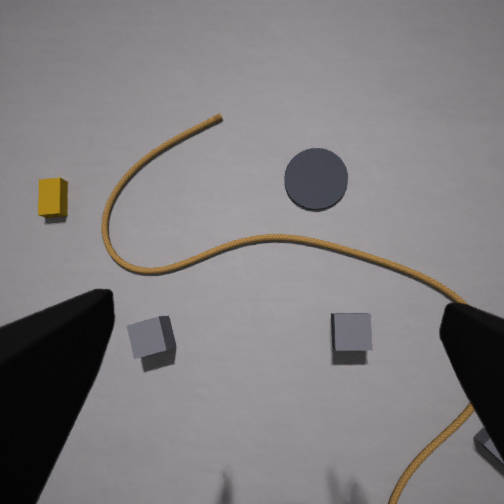

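Request:
{"fn": "execute_actions", "kwargs": {"actions": [{"rows":[[0.35,2.4,1.677,0,1.037,0.036,0.3]],"steps":15}], "pictures": false}}

Request:
{"fn": "execute_actions", "kwargs": {"actions": [{"steps":15}], "pictures": false}}

Request:
{"fn": "execute_actions", "kwargs": {"actions": [{"rows":[[0.32,2.43,1.677,0.015,1.037,0.036,0.3],[0.3,2.46,1.677,0.03,1.037,0.036,0.3],[0.275,2.49,1.677,0.04,1.037,0.036,0.3],[0.25,2.52,1.677,0.05,1.037,0.036,0.3],[0.23,2.55,1.677,0.065,1.037,0.036,0.3],[0.21,2.575,1.677,0.075,1.037,0.036,0.3],[0.188,2.592,1.677,0.082,1.037,0.036,0.3]],"steps":15}], "pictures": false}}

Request:
{"fn": "execute_actions", "kwargs": {"actions": [{"steps":15}]}}

Scene clock: 98.03 s of 4397.00 s.
end_effector_position=(+0.5314, +0.0104, +0.1974) grip_measured=+0.305 end_effector_quat_wxyz=(+0.892, +0.068, +0.425, -0.139) end_effector_velocity=(+0.142, +0.220, -0.138) end_effector_angular_velocity=(+0.330, -0.612, -0.578)
Joint positions: [ 0.351  2.376  1.674 -0.245  1.029  0.039  0.054]
Joint velocities: [ 0.002  0.745 -0.1    1.78  -0.007 -0.037 -0.002]
Heat: hottest waist 31 °C (+4.0 °C/min).
Steps of this call (steps 1 to 30: the robot went on to your last target; steps 31 to 90: nothing new was sent; then 10.17 s passed at rest; steps 91 to 105: all 15 steps of this action). Readings (joint positions):
91: [0.446 1.725 1.520 -1.084 0.789 0.168]
92: [0.432 1.764 1.557 -1.019 0.864 0.130]
94: [0.390 1.873 1.642 -0.871 0.963 0.084]
98: [0.349 2.070 1.676 -0.647 1.017 0.052]
105: the state above

Scene clock: 98.53 s of 4397.00 s.
end_effector_position=(+0.5553, +0.0055, +0.2153) grip_measured=+0.303 end_effector_quat_wxyz=(+0.904, +0.146, +0.357, -0.185) end_effector_velocity=(+0.005, -0.006, +0.006) end_effector_angular_velocity=(+0.011, -0.031, -0.039)
Joint positions: [ 0.351  2.395  1.678 -0.002  1.036  0.039  0.054]
Joint velocities: [-0.002 -0.002  0.002  0.051  0.007 -0.007 -0.   ]
Heat: hottest waist 31 °C (+3.1 °C/min).
Steps of this call (steps 1 to 15: the robot went on to your last target). Readings (joint positions):
1: [0.351 2.396 1.671 -0.183 1.029 0.039]
2: [0.351 2.407 1.669 -0.128 1.029 0.039]
4: [0.351 2.411 1.669 -0.056 1.030 0.039]
8: [0.351 2.394 1.678 -0.008 1.036 0.039]
15: the state above

Scene clock: 99.03 s of 4397.00 s.
end_effector_position=(+0.5531, +0.0027, +0.0745) grip_measured=+0.303 end_effector_quat_wxyz=(+0.860, +0.118, +0.443, -0.224) end_effector_velocity=(+0.013, +0.029, +0.044) end_effector_angular_velocity=(+0.032, -0.136, +0.010)
Joint positions: [0.173 2.595 1.675 0.078 1.036 0.039 0.054]
Joint velocities: [ 0.085 -0.007 -0.002  0.095 -0.022 -0.007  0.   ]
Heat: hottest waist 31 °C (+3.0 °C/min).
Steps of this call (steps 1 to 15: all 15 steps of this action). Readings (joint positions):
1: [0.350 2.396 1.678 0.003 1.036 0.039]
2: [0.346 2.403 1.678 0.013 1.036 0.039]
4: [0.326 2.432 1.685 0.034 1.036 0.039]
8: [0.245 2.526 1.687 0.064 1.036 0.039]
15: the state above

Scene clock: 99.53 s of 4397.00 s.
end_effector_position=(+0.5547, +0.0084, +0.0850) grip_measured=+0.303 end_effector_quat_wxyz=(+0.865, +0.120, +0.434, -0.220) end_effector_velocity=(+0.001, -0.003, -0.002) end_effector_angular_velocity=(+0.003, -0.001, +0.000)
Joint positions: [0.193 2.59  1.676 0.082 1.036 0.039 0.054]
Joint velocities: [-0.007 -0.002 -0.002  0.007 -0.007 -0.007 -0.   ]
Heat: hottest waist 31 °C (+3.0 °C/min).
Steps of this call (steps 1 to 15: the robot went on to your last target). Readings (joint positions):
1: [0.176 2.594 1.675 0.082 1.036 0.039]
2: [0.181 2.592 1.676 0.083 1.036 0.039]
4: [0.189 2.590 1.676 0.083 1.036 0.039]
8: [0.193 2.590 1.676 0.082 1.036 0.039]
15: the state above

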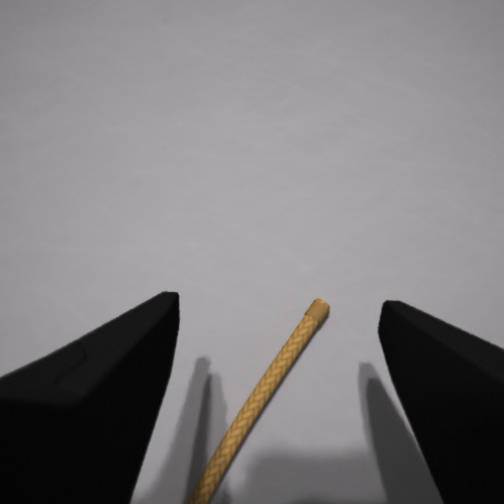

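Request:
{"fn": "execute_actions", "kwargs": {"actions": [{"rows":[[0.188,2.597,1.666,0.1,1.033,0.03,0.1],[0.183,2.603,1.657,0.12,1.03,0.022,0.1],[0.178,2.609,1.647,0.14,1.026,0.015,0.1],[0.173,2.615,1.638,0.16,1.023,0.008,0.1],[0.168,2.621,1.628,0.18,1.02,0,0.1],[0.163,2.627,1.619,0.2,1.016,-0.007,0.1],[0.158,2.633,1.609,0.22,1.013,-0.014,0.1],[0.153,2.639,1.6,0.24,1.01,-0.02,0.1],[0.148,2.645,1.59,0.26,1.006,-0.027,0.1],[0.143,2.65,1.58,0.279,1.003,-0.033,0.1]],"steps":15}], "pictures": false}}

Request:
{"fn": "execute_actions", "kwargs": {"actions": [{"steps":12}]}}

Scene clock: 108.53 s of 4397.00 s.
end_effector_position=(+0.5460, +0.0163, +0.0456) grip_measured=+0.103 end_effector_quat_wxyz=(+0.866, +0.118, +0.433, -0.218) end_effector_velocity=(+0.008, +0.010, +0.014) end_effector_angular_velocity=(+0.015, -0.056, +0.031)
Joint positions: [ 0.151  2.639  1.591  0.272  1.006 -0.028  0.044]
Joint velocities: [ 0.022 -0.002 -0.002  0.051 -0.037 -0.037 -0.001]
Heat: hottest waist 33 °C (+3.0 °C/min).
Steps of this call (steps 1 to 15: the robot went on to your last target; steps 16 to 90: nothing new was sent; then 5.50 s passed at rest; steps 91 to 105: all 15 steps of this action). Readings (joint positions):
91: [0.193 2.590 1.676 0.085 1.036 0.038]
92: [0.193 2.590 1.675 0.094 1.036 0.034]
94: [0.191 2.591 1.667 0.124 1.031 0.024]
98: [0.175 2.605 1.637 0.197 1.020 -0.002]
105: the state above

Scene clock: 108.93 s of 4397.00 s.
end_effector_position=(+0.5461, +0.0155, +0.0447) grip_measured=+0.103 end_effector_quat_wxyz=(+0.866, +0.119, +0.433, -0.220) end_effector_velocity=(+0.001, -0.003, -0.002) end_effector_angular_velocity=(+0.001, +0.006, +0.007)
Joint positions: [ 0.149  2.639  1.589  0.278  1.005 -0.03   0.044]
Joint velocities: [-0.007 -0.002  0.002 -0.007 -0.007 -0.007 -0.   ]
Heat: hottest waist 33 °C (+3.0 °C/min).
Steps of this call (steps 1 to 12: the robot went on to your last target). Readings (joint positions):
1: [0.152 2.639 1.591 0.275 1.006 -0.028]
2: [0.151 2.639 1.591 0.277 1.006 -0.028]
4: [0.150 2.639 1.591 0.277 1.006 -0.029]
8: [0.149 2.639 1.589 0.277 1.005 -0.030]
12: the state above

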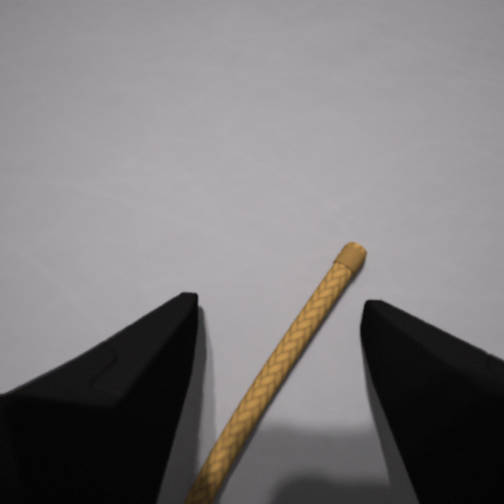

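Request:
{"fn": "execute_actions", "kwargs": {"actions": [{"rows":[[0.15,2.64,1.589,0.278,1.005,-0.03,-0.85]],"steps":15}]}}

Request:
{"fn": "execute_actions", "kwargs": {"actions": [{"rows":[[0.175,2.63,1.595,0.24,1.0,0.0,-0.85],[0.2,2.62,1.6,0.19,0.99,0.06,-0.85],[0.225,2.61,1.61,0.14,0.98,0.12,-0.85],[0.25,2.6,1.62,0.09,0.965,0.18,-0.85],[0.275,2.6,1.63,0.04,0.95,0.24,-0.85],[0.3,2.6,1.64,-0.01,0.94,0.3,-0.85],[0.32,2.6,1.65,-0.06,0.925,0.36,-0.85],[0.34,2.6,1.655,-0.11,0.91,0.42,-0.85],[0.36,2.6,1.665,-0.165,0.9,0.48,-0.85],[0.38,2.6,1.67,-0.22,0.885,0.54,-0.85],[0.4,2.6,1.68,-0.275,0.87,0.6,-0.85],[0.415,2.6,1.69,-0.33,0.86,0.66,-0.85],[0.43,2.6,1.695,-0.385,0.845,0.72,-0.85],[0.445,2.6,1.705,-0.44,0.83,0.78,-0.85],[0.46,2.6,1.71,-0.5,0.82,0.84,-0.85]],"steps":15}], "pictures": false}}

Request:
{"fn": "execute_actions", "kwargs": {"actions": [{"rows":[[0.47,2.6,1.72,-0.53,0.8,1.9,-0.85]],"steps":15}], "pictures": false}}

Request:
{"fn": "execute_actions", "kwargs": {"actions": [{"rows":[[0.48,2.6,1.725,-0.58,0.78,1.93,-0.85],[0.49,2.6,1.73,-0.63,0.76,1.96,-0.85],[0.5,2.6,1.74,-0.68,0.74,1.99,-0.85],[0.51,2.6,1.745,-0.73,0.72,2.02,-0.85],[0.52,2.6,1.75,-0.78,0.7,2.05,-0.85],[0.53,2.6,1.76,-0.83,0.69,2.08,-0.85],[0.535,2.6,1.765,-0.88,0.68,2.11,-0.85],[0.54,2.6,1.77,-0.93,0.67,2.14,-0.85],[0.548,2.6,1.78,-0.98,0.66,2.17,-0.85],[0.555,2.6,1.785,-1.03,0.655,2.2,-0.85],[0.56,2.6,1.79,-1.085,0.65,2.23,-0.85],[0.565,2.6,1.8,-1.14,0.645,2.25,-0.85],[0.57,2.6,1.805,-1.19,0.64,2.27,-0.85],[0.575,2.6,1.81,-1.24,0.637,2.29,-0.85],[0.577,2.597,1.816,-1.289,0.634,2.31,-0.85]],"steps":15}], "pictures": false}}

Request:
{"fn": "execute_actions", "kwargs": {"actions": [{"steps":20}]}}

Scene clock: 129.17 s of 4397.00 s.
end_effector_position=(+0.5461, +0.0165, +0.0458) grip_measured=-0.773 end_effector_quat_wxyz=(+0.867, +0.119, +0.432, -0.219) end_effector_velocity=(-0.001, -0.002, -0.003) end_effector_angular_velocity=(+0.008, +0.005, -0.002)
Joint positions: [ 0.152  2.639  1.589  0.278  1.005 -0.03   0.001]
Joint velocities: [-0.007 -0.002 -0.002 -0.007 -0.007  0.007 -0.   ]
Heat: hottest waist 35 °C (+3.0 °C/min).
Steps of this call (steps 1 to 15: the robot went on to your last target; steps 16 to 90: nothing new was sent; then 16.73 s passed at rest; steps 91 to 105: all 15 steps of this action). Readings (joint positions):
91: [0.149 2.639 1.589 0.278 1.005 -0.030]
92: [0.149 2.639 1.589 0.278 1.005 -0.030]
94: [0.149 2.639 1.589 0.278 1.005 -0.030]
98: [0.150 2.639 1.589 0.278 1.005 -0.030]
105: the state above

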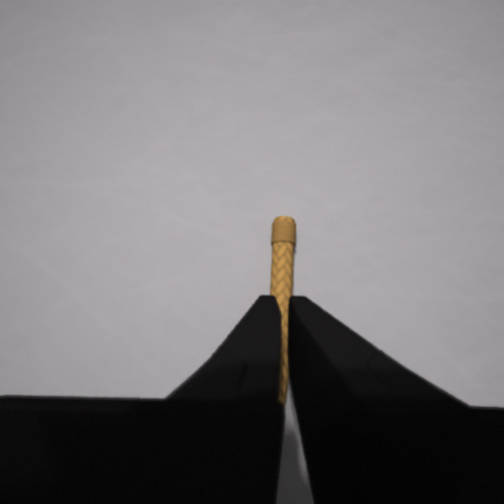

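Scene clock: 129.67 s of 4397.00 s.
end_effector_position=(+0.4897, +0.1391, +0.1343) grip_measured=-0.773 end_effector_quat_wxyz=(+0.827, +0.263, +0.478, -0.133) end_effector_velocity=(-0.242, +0.165, +0.061) end_effector_angular_velocity=(+0.556, +0.711, -0.101)
Joint positions: [ 0.437  2.604  1.689 -0.369  0.849  0.701  0.001]
Joint velocities: [ 0.437 -0.002  0.183 -1.648 -0.374  1.766  0.   ]
Heat: hottest waist 36 °C (+4.0 °C/min).
Steps of this call (steps 1 to 15: all 15 steps of this action). Readings (joint positions):
1: [0.153 2.639 1.589 0.272 1.005 -0.025]
2: [0.156 2.637 1.590 0.250 1.004 -0.004]
4: [0.179 2.628 1.596 0.178 0.992 0.075]
8: [0.277 2.615 1.628 0.001 0.942 0.288]
15: the state above

Scene clock: 130.17 s of 4397.00 s.
end_effector_position=(+0.4670, +0.1526, +0.1399) grip_measured=-0.773 end_effector_quat_wxyz=(+0.608, +0.593, +0.407, -0.337) end_effector_velocity=(-0.001, -0.001, +0.001) end_effector_angular_velocity=(+0.886, +0.150, -1.812)
Joint positions: [ 0.474  2.604  1.712 -0.528  0.803  1.732  0.001]
Joint velocities: [ 0.002 -0.002 -0.002 -0.007  0.007  2.029 -0.   ]
Heat: hottest waist 35 °C (+3.0 °C/min).
Steps of this call (steps 1 to 15: all 15 steps of this action). Readings (joint positions):
1: [0.451 2.604 1.695 -0.422 0.835 0.768]
2: [0.462 2.604 1.698 -0.459 0.823 0.837]
4: [0.477 2.604 1.701 -0.497 0.810 0.975]
8: [0.477 2.604 1.709 -0.521 0.805 1.250]
15: the state above

Scene clock: 130.67 s of 4397.00 s.
end_effector_position=(+0.3679, +0.1486, +0.1565) grip_measured=-0.773 end_effector_quat_wxyz=(+0.516, +0.523, +0.494, -0.465) end_effector_velocity=(-0.191, -0.129, +0.045) end_effector_angular_velocity=(-0.567, +0.784, +0.197)
Joint positions: [ 0.572  2.604  1.793 -1.173  0.646  2.256  0.001]
Joint velocities: [ 0.11  -0.002  0.178 -1.458 -0.139  0.637 -0.   ]
Heat: hottest waist 36 °C (+4.1 °C/min).
Steps of this call (steps 1 to 15: all 15 steps of this action). Readings (joint positions):
1: [0.475 2.604 1.713 -0.538 0.799 1.793]
2: [0.475 2.604 1.717 -0.563 0.789 1.845]
4: [0.482 2.604 1.727 -0.637 0.761 1.929]
8: [0.520 2.604 1.747 -0.819 0.699 2.064]
15: the state above

Scene clock: 131.33 s of 4397.00 s.
end_effector_position=(+0.3537, +0.1372, +0.1602) grip_measured=-0.773 end_effector_quat_wxyz=(+0.516, +0.493, +0.501, -0.489) end_effector_velocity=(-0.002, -0.001, -0.000) end_effector_angular_velocity=(+0.001, +0.011, -0.005)
Joint positions: [ 0.578  2.604  1.807 -1.287  0.636  2.307  0.001]
Joint velocities: [-0.002 -0.002 -0.002 -0.007 -0.007  0.007 -0.   ]
Heat: hottest waist 35 °C (+3.0 °C/min).
Steps of this call (steps 1 to 20: the robot went on to your last target). Readings (joint positions):
1: [0.575 2.604 1.797 -1.214 0.642 2.273]
2: [0.577 2.604 1.799 -1.240 0.641 2.284]
4: [0.578 2.604 1.803 -1.264 0.638 2.296]
8: [0.578 2.604 1.807 -1.283 0.637 2.304]
20: the state above

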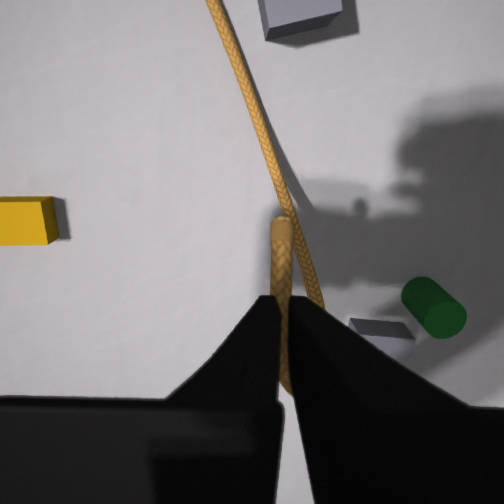

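Request:
{"fn": "execute_actions", "kwargs": {"actions": [{"rows":[[0.572,2.585,1.765,-1.255,0.636,2.36,-0.85],[0.568,2.57,1.72,-1.22,0.638,2.41,-0.85],[0.563,2.555,1.68,-1.19,0.64,2.46,-0.85],[0.559,2.54,1.635,-1.155,0.642,2.51,-0.85],[0.554,2.525,1.59,-1.125,0.644,2.56,-0.85],[0.55,2.51,1.55,-1.09,0.646,2.61,-0.85],[0.545,2.495,1.505,-1.06,0.648,2.66,-0.85],[0.54,2.48,1.46,-1.025,0.65,2.71,-0.85],[0.536,2.465,1.42,-0.995,0.652,2.76,-0.85],[0.532,2.45,1.375,-0.96,0.655,2.8,-0.85],[0.527,2.435,1.33,-0.93,0.657,2.8,-0.85],[0.523,2.42,1.285,-0.9,0.659,2.8,-0.85],[0.519,2.405,1.24,-0.865,0.661,2.8,-0.85],[0.514,2.39,1.2,-0.83,0.663,2.8,-0.85],[0.51,2.379,1.155,-0.801,0.665,2.8,-0.85]],"steps":15}], "pictures": false}}

Request:
{"fn": "execute_actions", "kwargs": {"actions": [{"rows":[[0.5,2.365,1.135,-0.785,0.67,2.76,-0.85],[0.487,2.35,1.115,-0.77,0.675,2.72,-0.85],[0.475,2.34,1.095,-0.75,0.68,2.68,-0.85],[0.462,2.325,1.075,-0.735,0.684,2.64,-0.85],[0.45,2.31,1.055,-0.72,0.689,2.6,-0.85],[0.437,2.3,1.035,-0.7,0.694,2.56,-0.85],[0.425,2.285,1.01,-0.685,0.698,2.52,-0.85],[0.412,2.27,0.99,-0.665,0.703,2.48,-0.85],[0.4,2.26,0.97,-0.65,0.708,2.44,-0.85],[0.387,2.245,0.95,-0.63,0.713,2.4,-0.85],[0.375,2.235,0.93,-0.615,0.718,2.36,-0.85],[0.3625,2.22,0.91,-0.599,0.722,2.33,-0.85]],"steps":15}], "pictures": false}}

Request:
{"fn": "execute_actions", "kwargs": {"actions": [{"steps":15}]}}

Scene clock: 144.77 s of 4397.00 s.
end_effector_position=(+0.2949, +0.1141, +0.0940) grip_measured=-0.773 end_effector_quat_wxyz=(+0.361, +0.619, +0.353, -0.602) end_effector_velocity=(-0.183, -0.083, -0.152) end_effector_angular_velocity=(-0.008, +0.007, -0.304)
Joint positions: [ 0.524  2.419  1.264 -0.874  0.658  2.782  0.001]
Joint velocities: [-0.129 -0.427 -1.287  0.93   0.066  0.168 -0.   ]
Heat: hottest waist 35 °C (+3.0 °C/min).
Steps of this call (steps 1 to 15: the robot went on to your last target; steps 16 to 388: nothing new was sent; steps 389 to 403: all 15 steps of this action). Readings (joint positions):
389: [0.578 2.602 1.803 -1.282 0.636 2.318]
390: [0.578 2.596 1.787 -1.262 0.636 2.343]
392: [0.576 2.572 1.731 -1.215 0.637 2.416]
396: [0.559 2.518 1.571 -1.098 0.644 2.597]
403: the state above

Scene clock: 145.27 s of 4397.00 s.
end_effector_position=(+0.2635, +0.0575, +0.0516) grip_measured=-0.773 end_effector_quat_wxyz=(+0.433, +0.570, +0.424, -0.555) end_effector_velocity=(-0.024, -0.033, -0.030) end_effector_angular_velocity=(-0.000, +0.030, +0.172)
Joint positions: [ 0.37   2.233  0.931 -0.614  0.717  2.358  0.001]
Joint velocities: [-0.12  -0.095 -0.183  0.154  0.022 -0.3   -0.   ]
Heat: hottest waist 35 °C (+3.0 °C/min).
Steps of this call (steps 1 to 15: all 15 steps of this action). Readings (joint positions):
1: [0.520 2.404 1.225 -0.847 0.660 2.781]
2: [0.514 2.392 1.191 -0.825 0.662 2.767]
4: [0.496 2.368 1.136 -0.783 0.670 2.713]
8: [0.446 2.310 1.050 -0.707 0.690 2.570]
15: the state above

Scene clock: 145.77 s of 4397.00 s.
end_effector_position=(+0.2629, +0.0566, +0.0508) grip_measured=-0.773 end_effector_quat_wxyz=(+0.438, +0.568, +0.428, -0.550) end_effector_velocity=(+0.002, +0.001, +0.000) end_effector_angular_velocity=(+0.011, -0.003, -0.002)
Joint positions: [ 0.367  2.227  0.92  -0.601  0.719  2.334  0.001]
Joint velocities: [-0.002 -0.002  0.002  0.007 -0.007 -0.007 -0.001]
Heat: hottest waist 35 °C (+3.0 °C/min).
Steps of this call (steps 1 to 15: the robot went on to your last target). Readings (joint positions):
1: [0.368 2.231 0.926 -0.609 0.718 2.350]
2: [0.367 2.230 0.924 -0.606 0.718 2.345]
4: [0.367 2.228 0.921 -0.603 0.719 2.339]
8: [0.367 2.227 0.920 -0.601 0.719 2.334]
15: the state above

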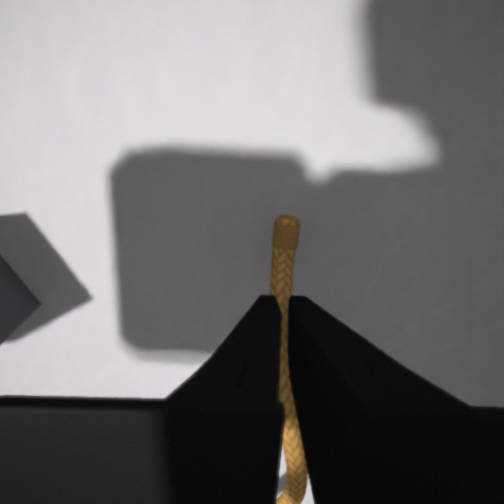

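Request:
{"fn": "execute_actions", "kwargs": {"actions": [{"rows":[[0.367,2.227,0.92,-0.6,0.72,2.334,-0.3]],"steps":10}], "pictures": false}}

Request:
{"fn": "execute_actions", "kwargs": {"actions": [{"rows":[[0.45,2.0,1.0,-0.8,0.72,2.0,0]],"steps":10}], "pictures": false}}

Request:
{"fn": "execute_actions", "kwargs": {"actions": [{"rows":[[0.45,1.35,1.55,-1.5,0.6,0.2,1]],"steps":15}], "pictures": false}}

Request:
{"fn": "execute_actions", "kwargs": {"actions": [{"steps":30}]}}

Scene clock: 151.03 s of 4397.00 s.
end_effector_position=(+0.2629, +0.0566, +0.0508) grip_measured=-0.314 end_effector_quat_wxyz=(+0.438, +0.568, +0.428, -0.550) end_effector_velocity=(-0.004, +0.000, +0.000) end_effector_angular_velocity=(+0.013, +0.024, +0.003)
Joint positions: [ 0.367  2.227  0.92  -0.601  0.719  2.334  0.024]
Joint velocities: [-0.002 -0.002  0.002 -0.022 -0.022  0.007  0.007]
Heat: hottest waist 34 °C (+3.0 °C/min).
Steps of this call (steps 1 to 15: the robot went on to your last target; steps 16 to 148: nothing new was sent; steps 149 to 158: all 10 steps of this action). Readings (joint positions):
149: [0.367 2.227 0.920 -0.601 0.719 2.334]
150: [0.367 2.227 0.920 -0.601 0.719 2.334]
152: [0.367 2.227 0.920 -0.601 0.719 2.334]
156: [0.367 2.227 0.920 -0.601 0.719 2.334]
158: the state above

Scene clock: 151.37 s of 4397.00 s.
end_effector_position=(+0.2915, +0.0294, +0.1313) grip_measured=-0.009 end_effector_quat_wxyz=(+0.540, +0.543, +0.477, -0.431) end_effector_velocity=(-0.042, +0.008, -0.031) end_effector_angular_velocity=(-0.073, +0.149, +0.260)
Joint positions: [ 0.453  1.993  1.01  -0.795  0.723  2.013  0.039]
Joint velocities: [-0.002  0.061 -0.066 -0.081 -0.051 -0.125  0.004]
Heat: hottest waist 34 °C (+3.1 °C/min).
Steps of this call (steps 1 to 10: all 10 steps of this action). Readings (joint positions):
1: [0.372 2.203 0.929 -0.633 0.717 2.290]
2: [0.388 2.170 0.936 -0.694 0.715 2.223]
4: [0.425 2.077 0.954 -0.754 0.717 2.106]
8: [0.453 1.994 1.011 -0.783 0.723 2.024]
10: the state above

Scene clock: 151.87 s of 4397.00 s.
end_effector_position=(+0.2767, -0.1468, +0.3191) grip_measured=+0.999 end_effector_quat_wxyz=(+0.670, +0.516, +0.501, -0.187) end_effector_velocity=(-0.307, -0.421, +0.200) end_effector_angular_velocity=(-0.501, -1.035, +1.296)
Joint positions: [ 0.452  1.441  1.506 -1.413  0.607  1.312  0.088]
Joint velocities: [-0.002 -1.321  0.569 -1.106 -0.022 -2.059  0.002]
Heat: hottest waist 34 °C (+3.0 °C/min).
Steps of this call (steps 1 to 15: all 15 steps of this action). Readings (joint positions):
1: [0.452 1.979 1.027 -0.829 0.700 1.977]
2: [0.452 1.962 1.049 -0.883 0.669 1.927]
4: [0.452 1.893 1.116 -0.964 0.644 1.837]
8: [0.452 1.731 1.286 -1.122 0.622 1.661]
15: the state above

Scene clock: 152.87 s of 4397.00 s.
end_effector_position=(+0.2532, -0.1766, +0.3329) grip_measured=+1.000 end_effector_quat_wxyz=(+0.850, +0.106, +0.507, +0.101) end_effector_velocity=(-0.005, -0.003, -0.003) end_effector_angular_velocity=(-0.018, +0.010, +0.011)
Joint positions: [ 0.452  1.351  1.557 -1.498  0.601  0.203  0.088]
Joint velocities: [-0.002 -0.007 -0.002 -0.022  0.007 -0.007  0.   ]
Heat: hottest waist 34 °C (+3.0 °C/min).
Steps of this call (steps 1 to 30: the robot went on to your last target). Readings (joint positions):
1: [0.452 1.403 1.523 -1.444 0.607 1.243]
2: [0.452 1.373 1.539 -1.463 0.607 1.175]
4: [0.452 1.341 1.557 -1.482 0.607 1.038]
8: [0.452 1.348 1.557 -1.494 0.602 0.762]
30: the state above

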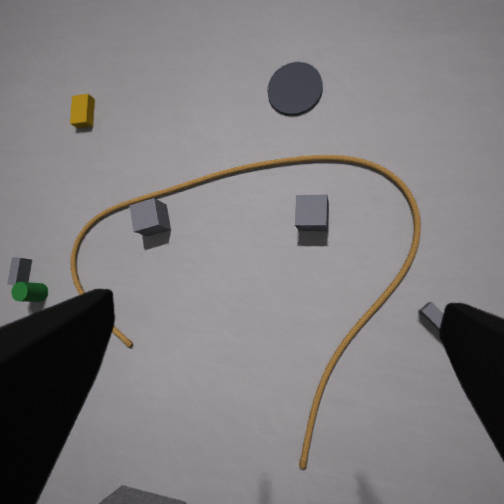

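Request:
{"fn": "execute_actions", "kwargs": {"actions": [{"rows":[[0,1.084,0.9,-1.1,0.773,-0.22,0.3]],"steps":15}], "pictures": false}}

Request:
{"fn": "execute_actions", "kwargs": {"actions": [{"rows":[[-0.157,1.084,0.603,-0.935,0.773,-0.22,0.3]],"steps":15}], "pictures": false}}

Request:
{"fn": "execute_actions", "kwargs": {"actions": [{"steps":12}]}}

Scene clock: 163.00 s of 4397.00 s.
end_effector_position=(+0.2026, -0.2003, +0.1664) grip_measured=+0.305 end_effector_quat_wxyz=(+0.785, -0.013, +0.620, +0.010) end_effector_velocity=(+0.010, -0.022, +0.009) end_effector_angular_velocity=(-0.048, -0.101, -0.125)
Joint positions: [ 0.006  1.091  0.912 -1.103  0.77  -0.215  0.054]
Joint velocities: [-0.017 -0.066 -0.002  0.11   0.051 -0.022 -0.001]
Heat: hottest waist 32 °C (+0.0 °C/min).
Steps of this call (steps 1 to 15: the robot went on to your last target; steps 16 to 160: nothing new was sent; then 4.30 s passed at rest; steps 161 to 175: all 15 steps of this action). Readings (joint positions):
161: [0.433 1.319 1.522 -1.440 0.623 0.150]
162: [0.380 1.273 1.459 -1.367 0.668 0.083]
164: [0.246 1.172 1.332 -1.251 0.731 -0.055]
168: [0.041 1.079 1.116 -1.129 0.773 -0.182]
175: the state above

Scene clock: 163.50 s of 4397.00 s.
end_effector_position=(+0.1558, -0.1635, +0.0907) grip_measured=+0.303 end_effector_quat_wxyz=(+0.718, -0.005, +0.696, +0.005) end_effector_velocity=(+0.001, +0.001, -0.000) end_effector_angular_velocity=(+0.006, -0.005, +0.001)
Joint positions: [-0.153  1.087  0.613 -0.937  0.771 -0.218  0.054]
Joint velocities: [-0.002 -0.002 -0.002  0.007 -0.007 -0.007 -0.   ]
Heat: hottest waist 32 °C (+0.0 °C/min).
Steps of this call (steps 1 to 15: all 15 steps of this action). Readings (joint positions):
1: [-0.013 1.086 0.882 -1.053 0.770 -0.218]
2: [-0.058 1.076 0.836 -0.998 0.774 -0.218]
4: [-0.122 1.077 0.725 -0.975 0.778 -0.218]
8: [-0.150 1.088 0.614 -0.949 0.770 -0.218]
15: the state above

Scene clock: 163.90 s of 4397.00 s.
end_effector_position=(+0.1559, -0.1635, +0.0907) grip_measured=+0.303 end_effector_quat_wxyz=(+0.718, -0.005, +0.696, +0.005) end_effector_velocity=(-0.006, +0.003, -0.001) end_effector_angular_velocity=(+0.010, +0.019, +0.025)
Joint positions: [-0.153  1.087  0.613 -0.936  0.771 -0.218  0.054]
Joint velocities: [-0.002 -0.002 -0.007 -0.022 -0.007 -0.007  0.   ]
Heat: hottest waist 32 °C (+0.0 °C/min).
Steps of this call (steps 1 to 12: the robot went on to your last target). Readings (joint positions):
1: [-0.153 1.087 0.613 -0.937 0.771 -0.218]
2: [-0.153 1.087 0.613 -0.937 0.771 -0.218]
4: [-0.153 1.087 0.613 -0.936 0.771 -0.218]
8: [-0.153 1.087 0.613 -0.936 0.771 -0.218]
12: the state above

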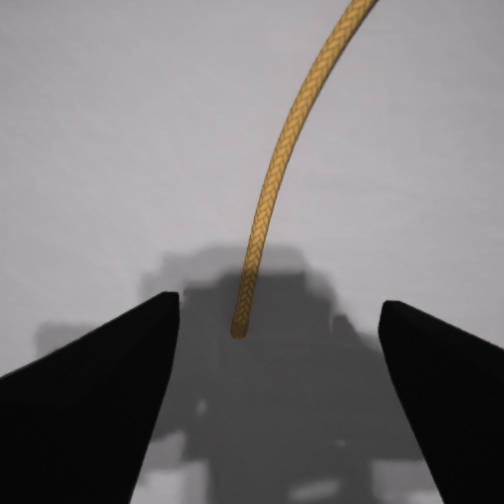

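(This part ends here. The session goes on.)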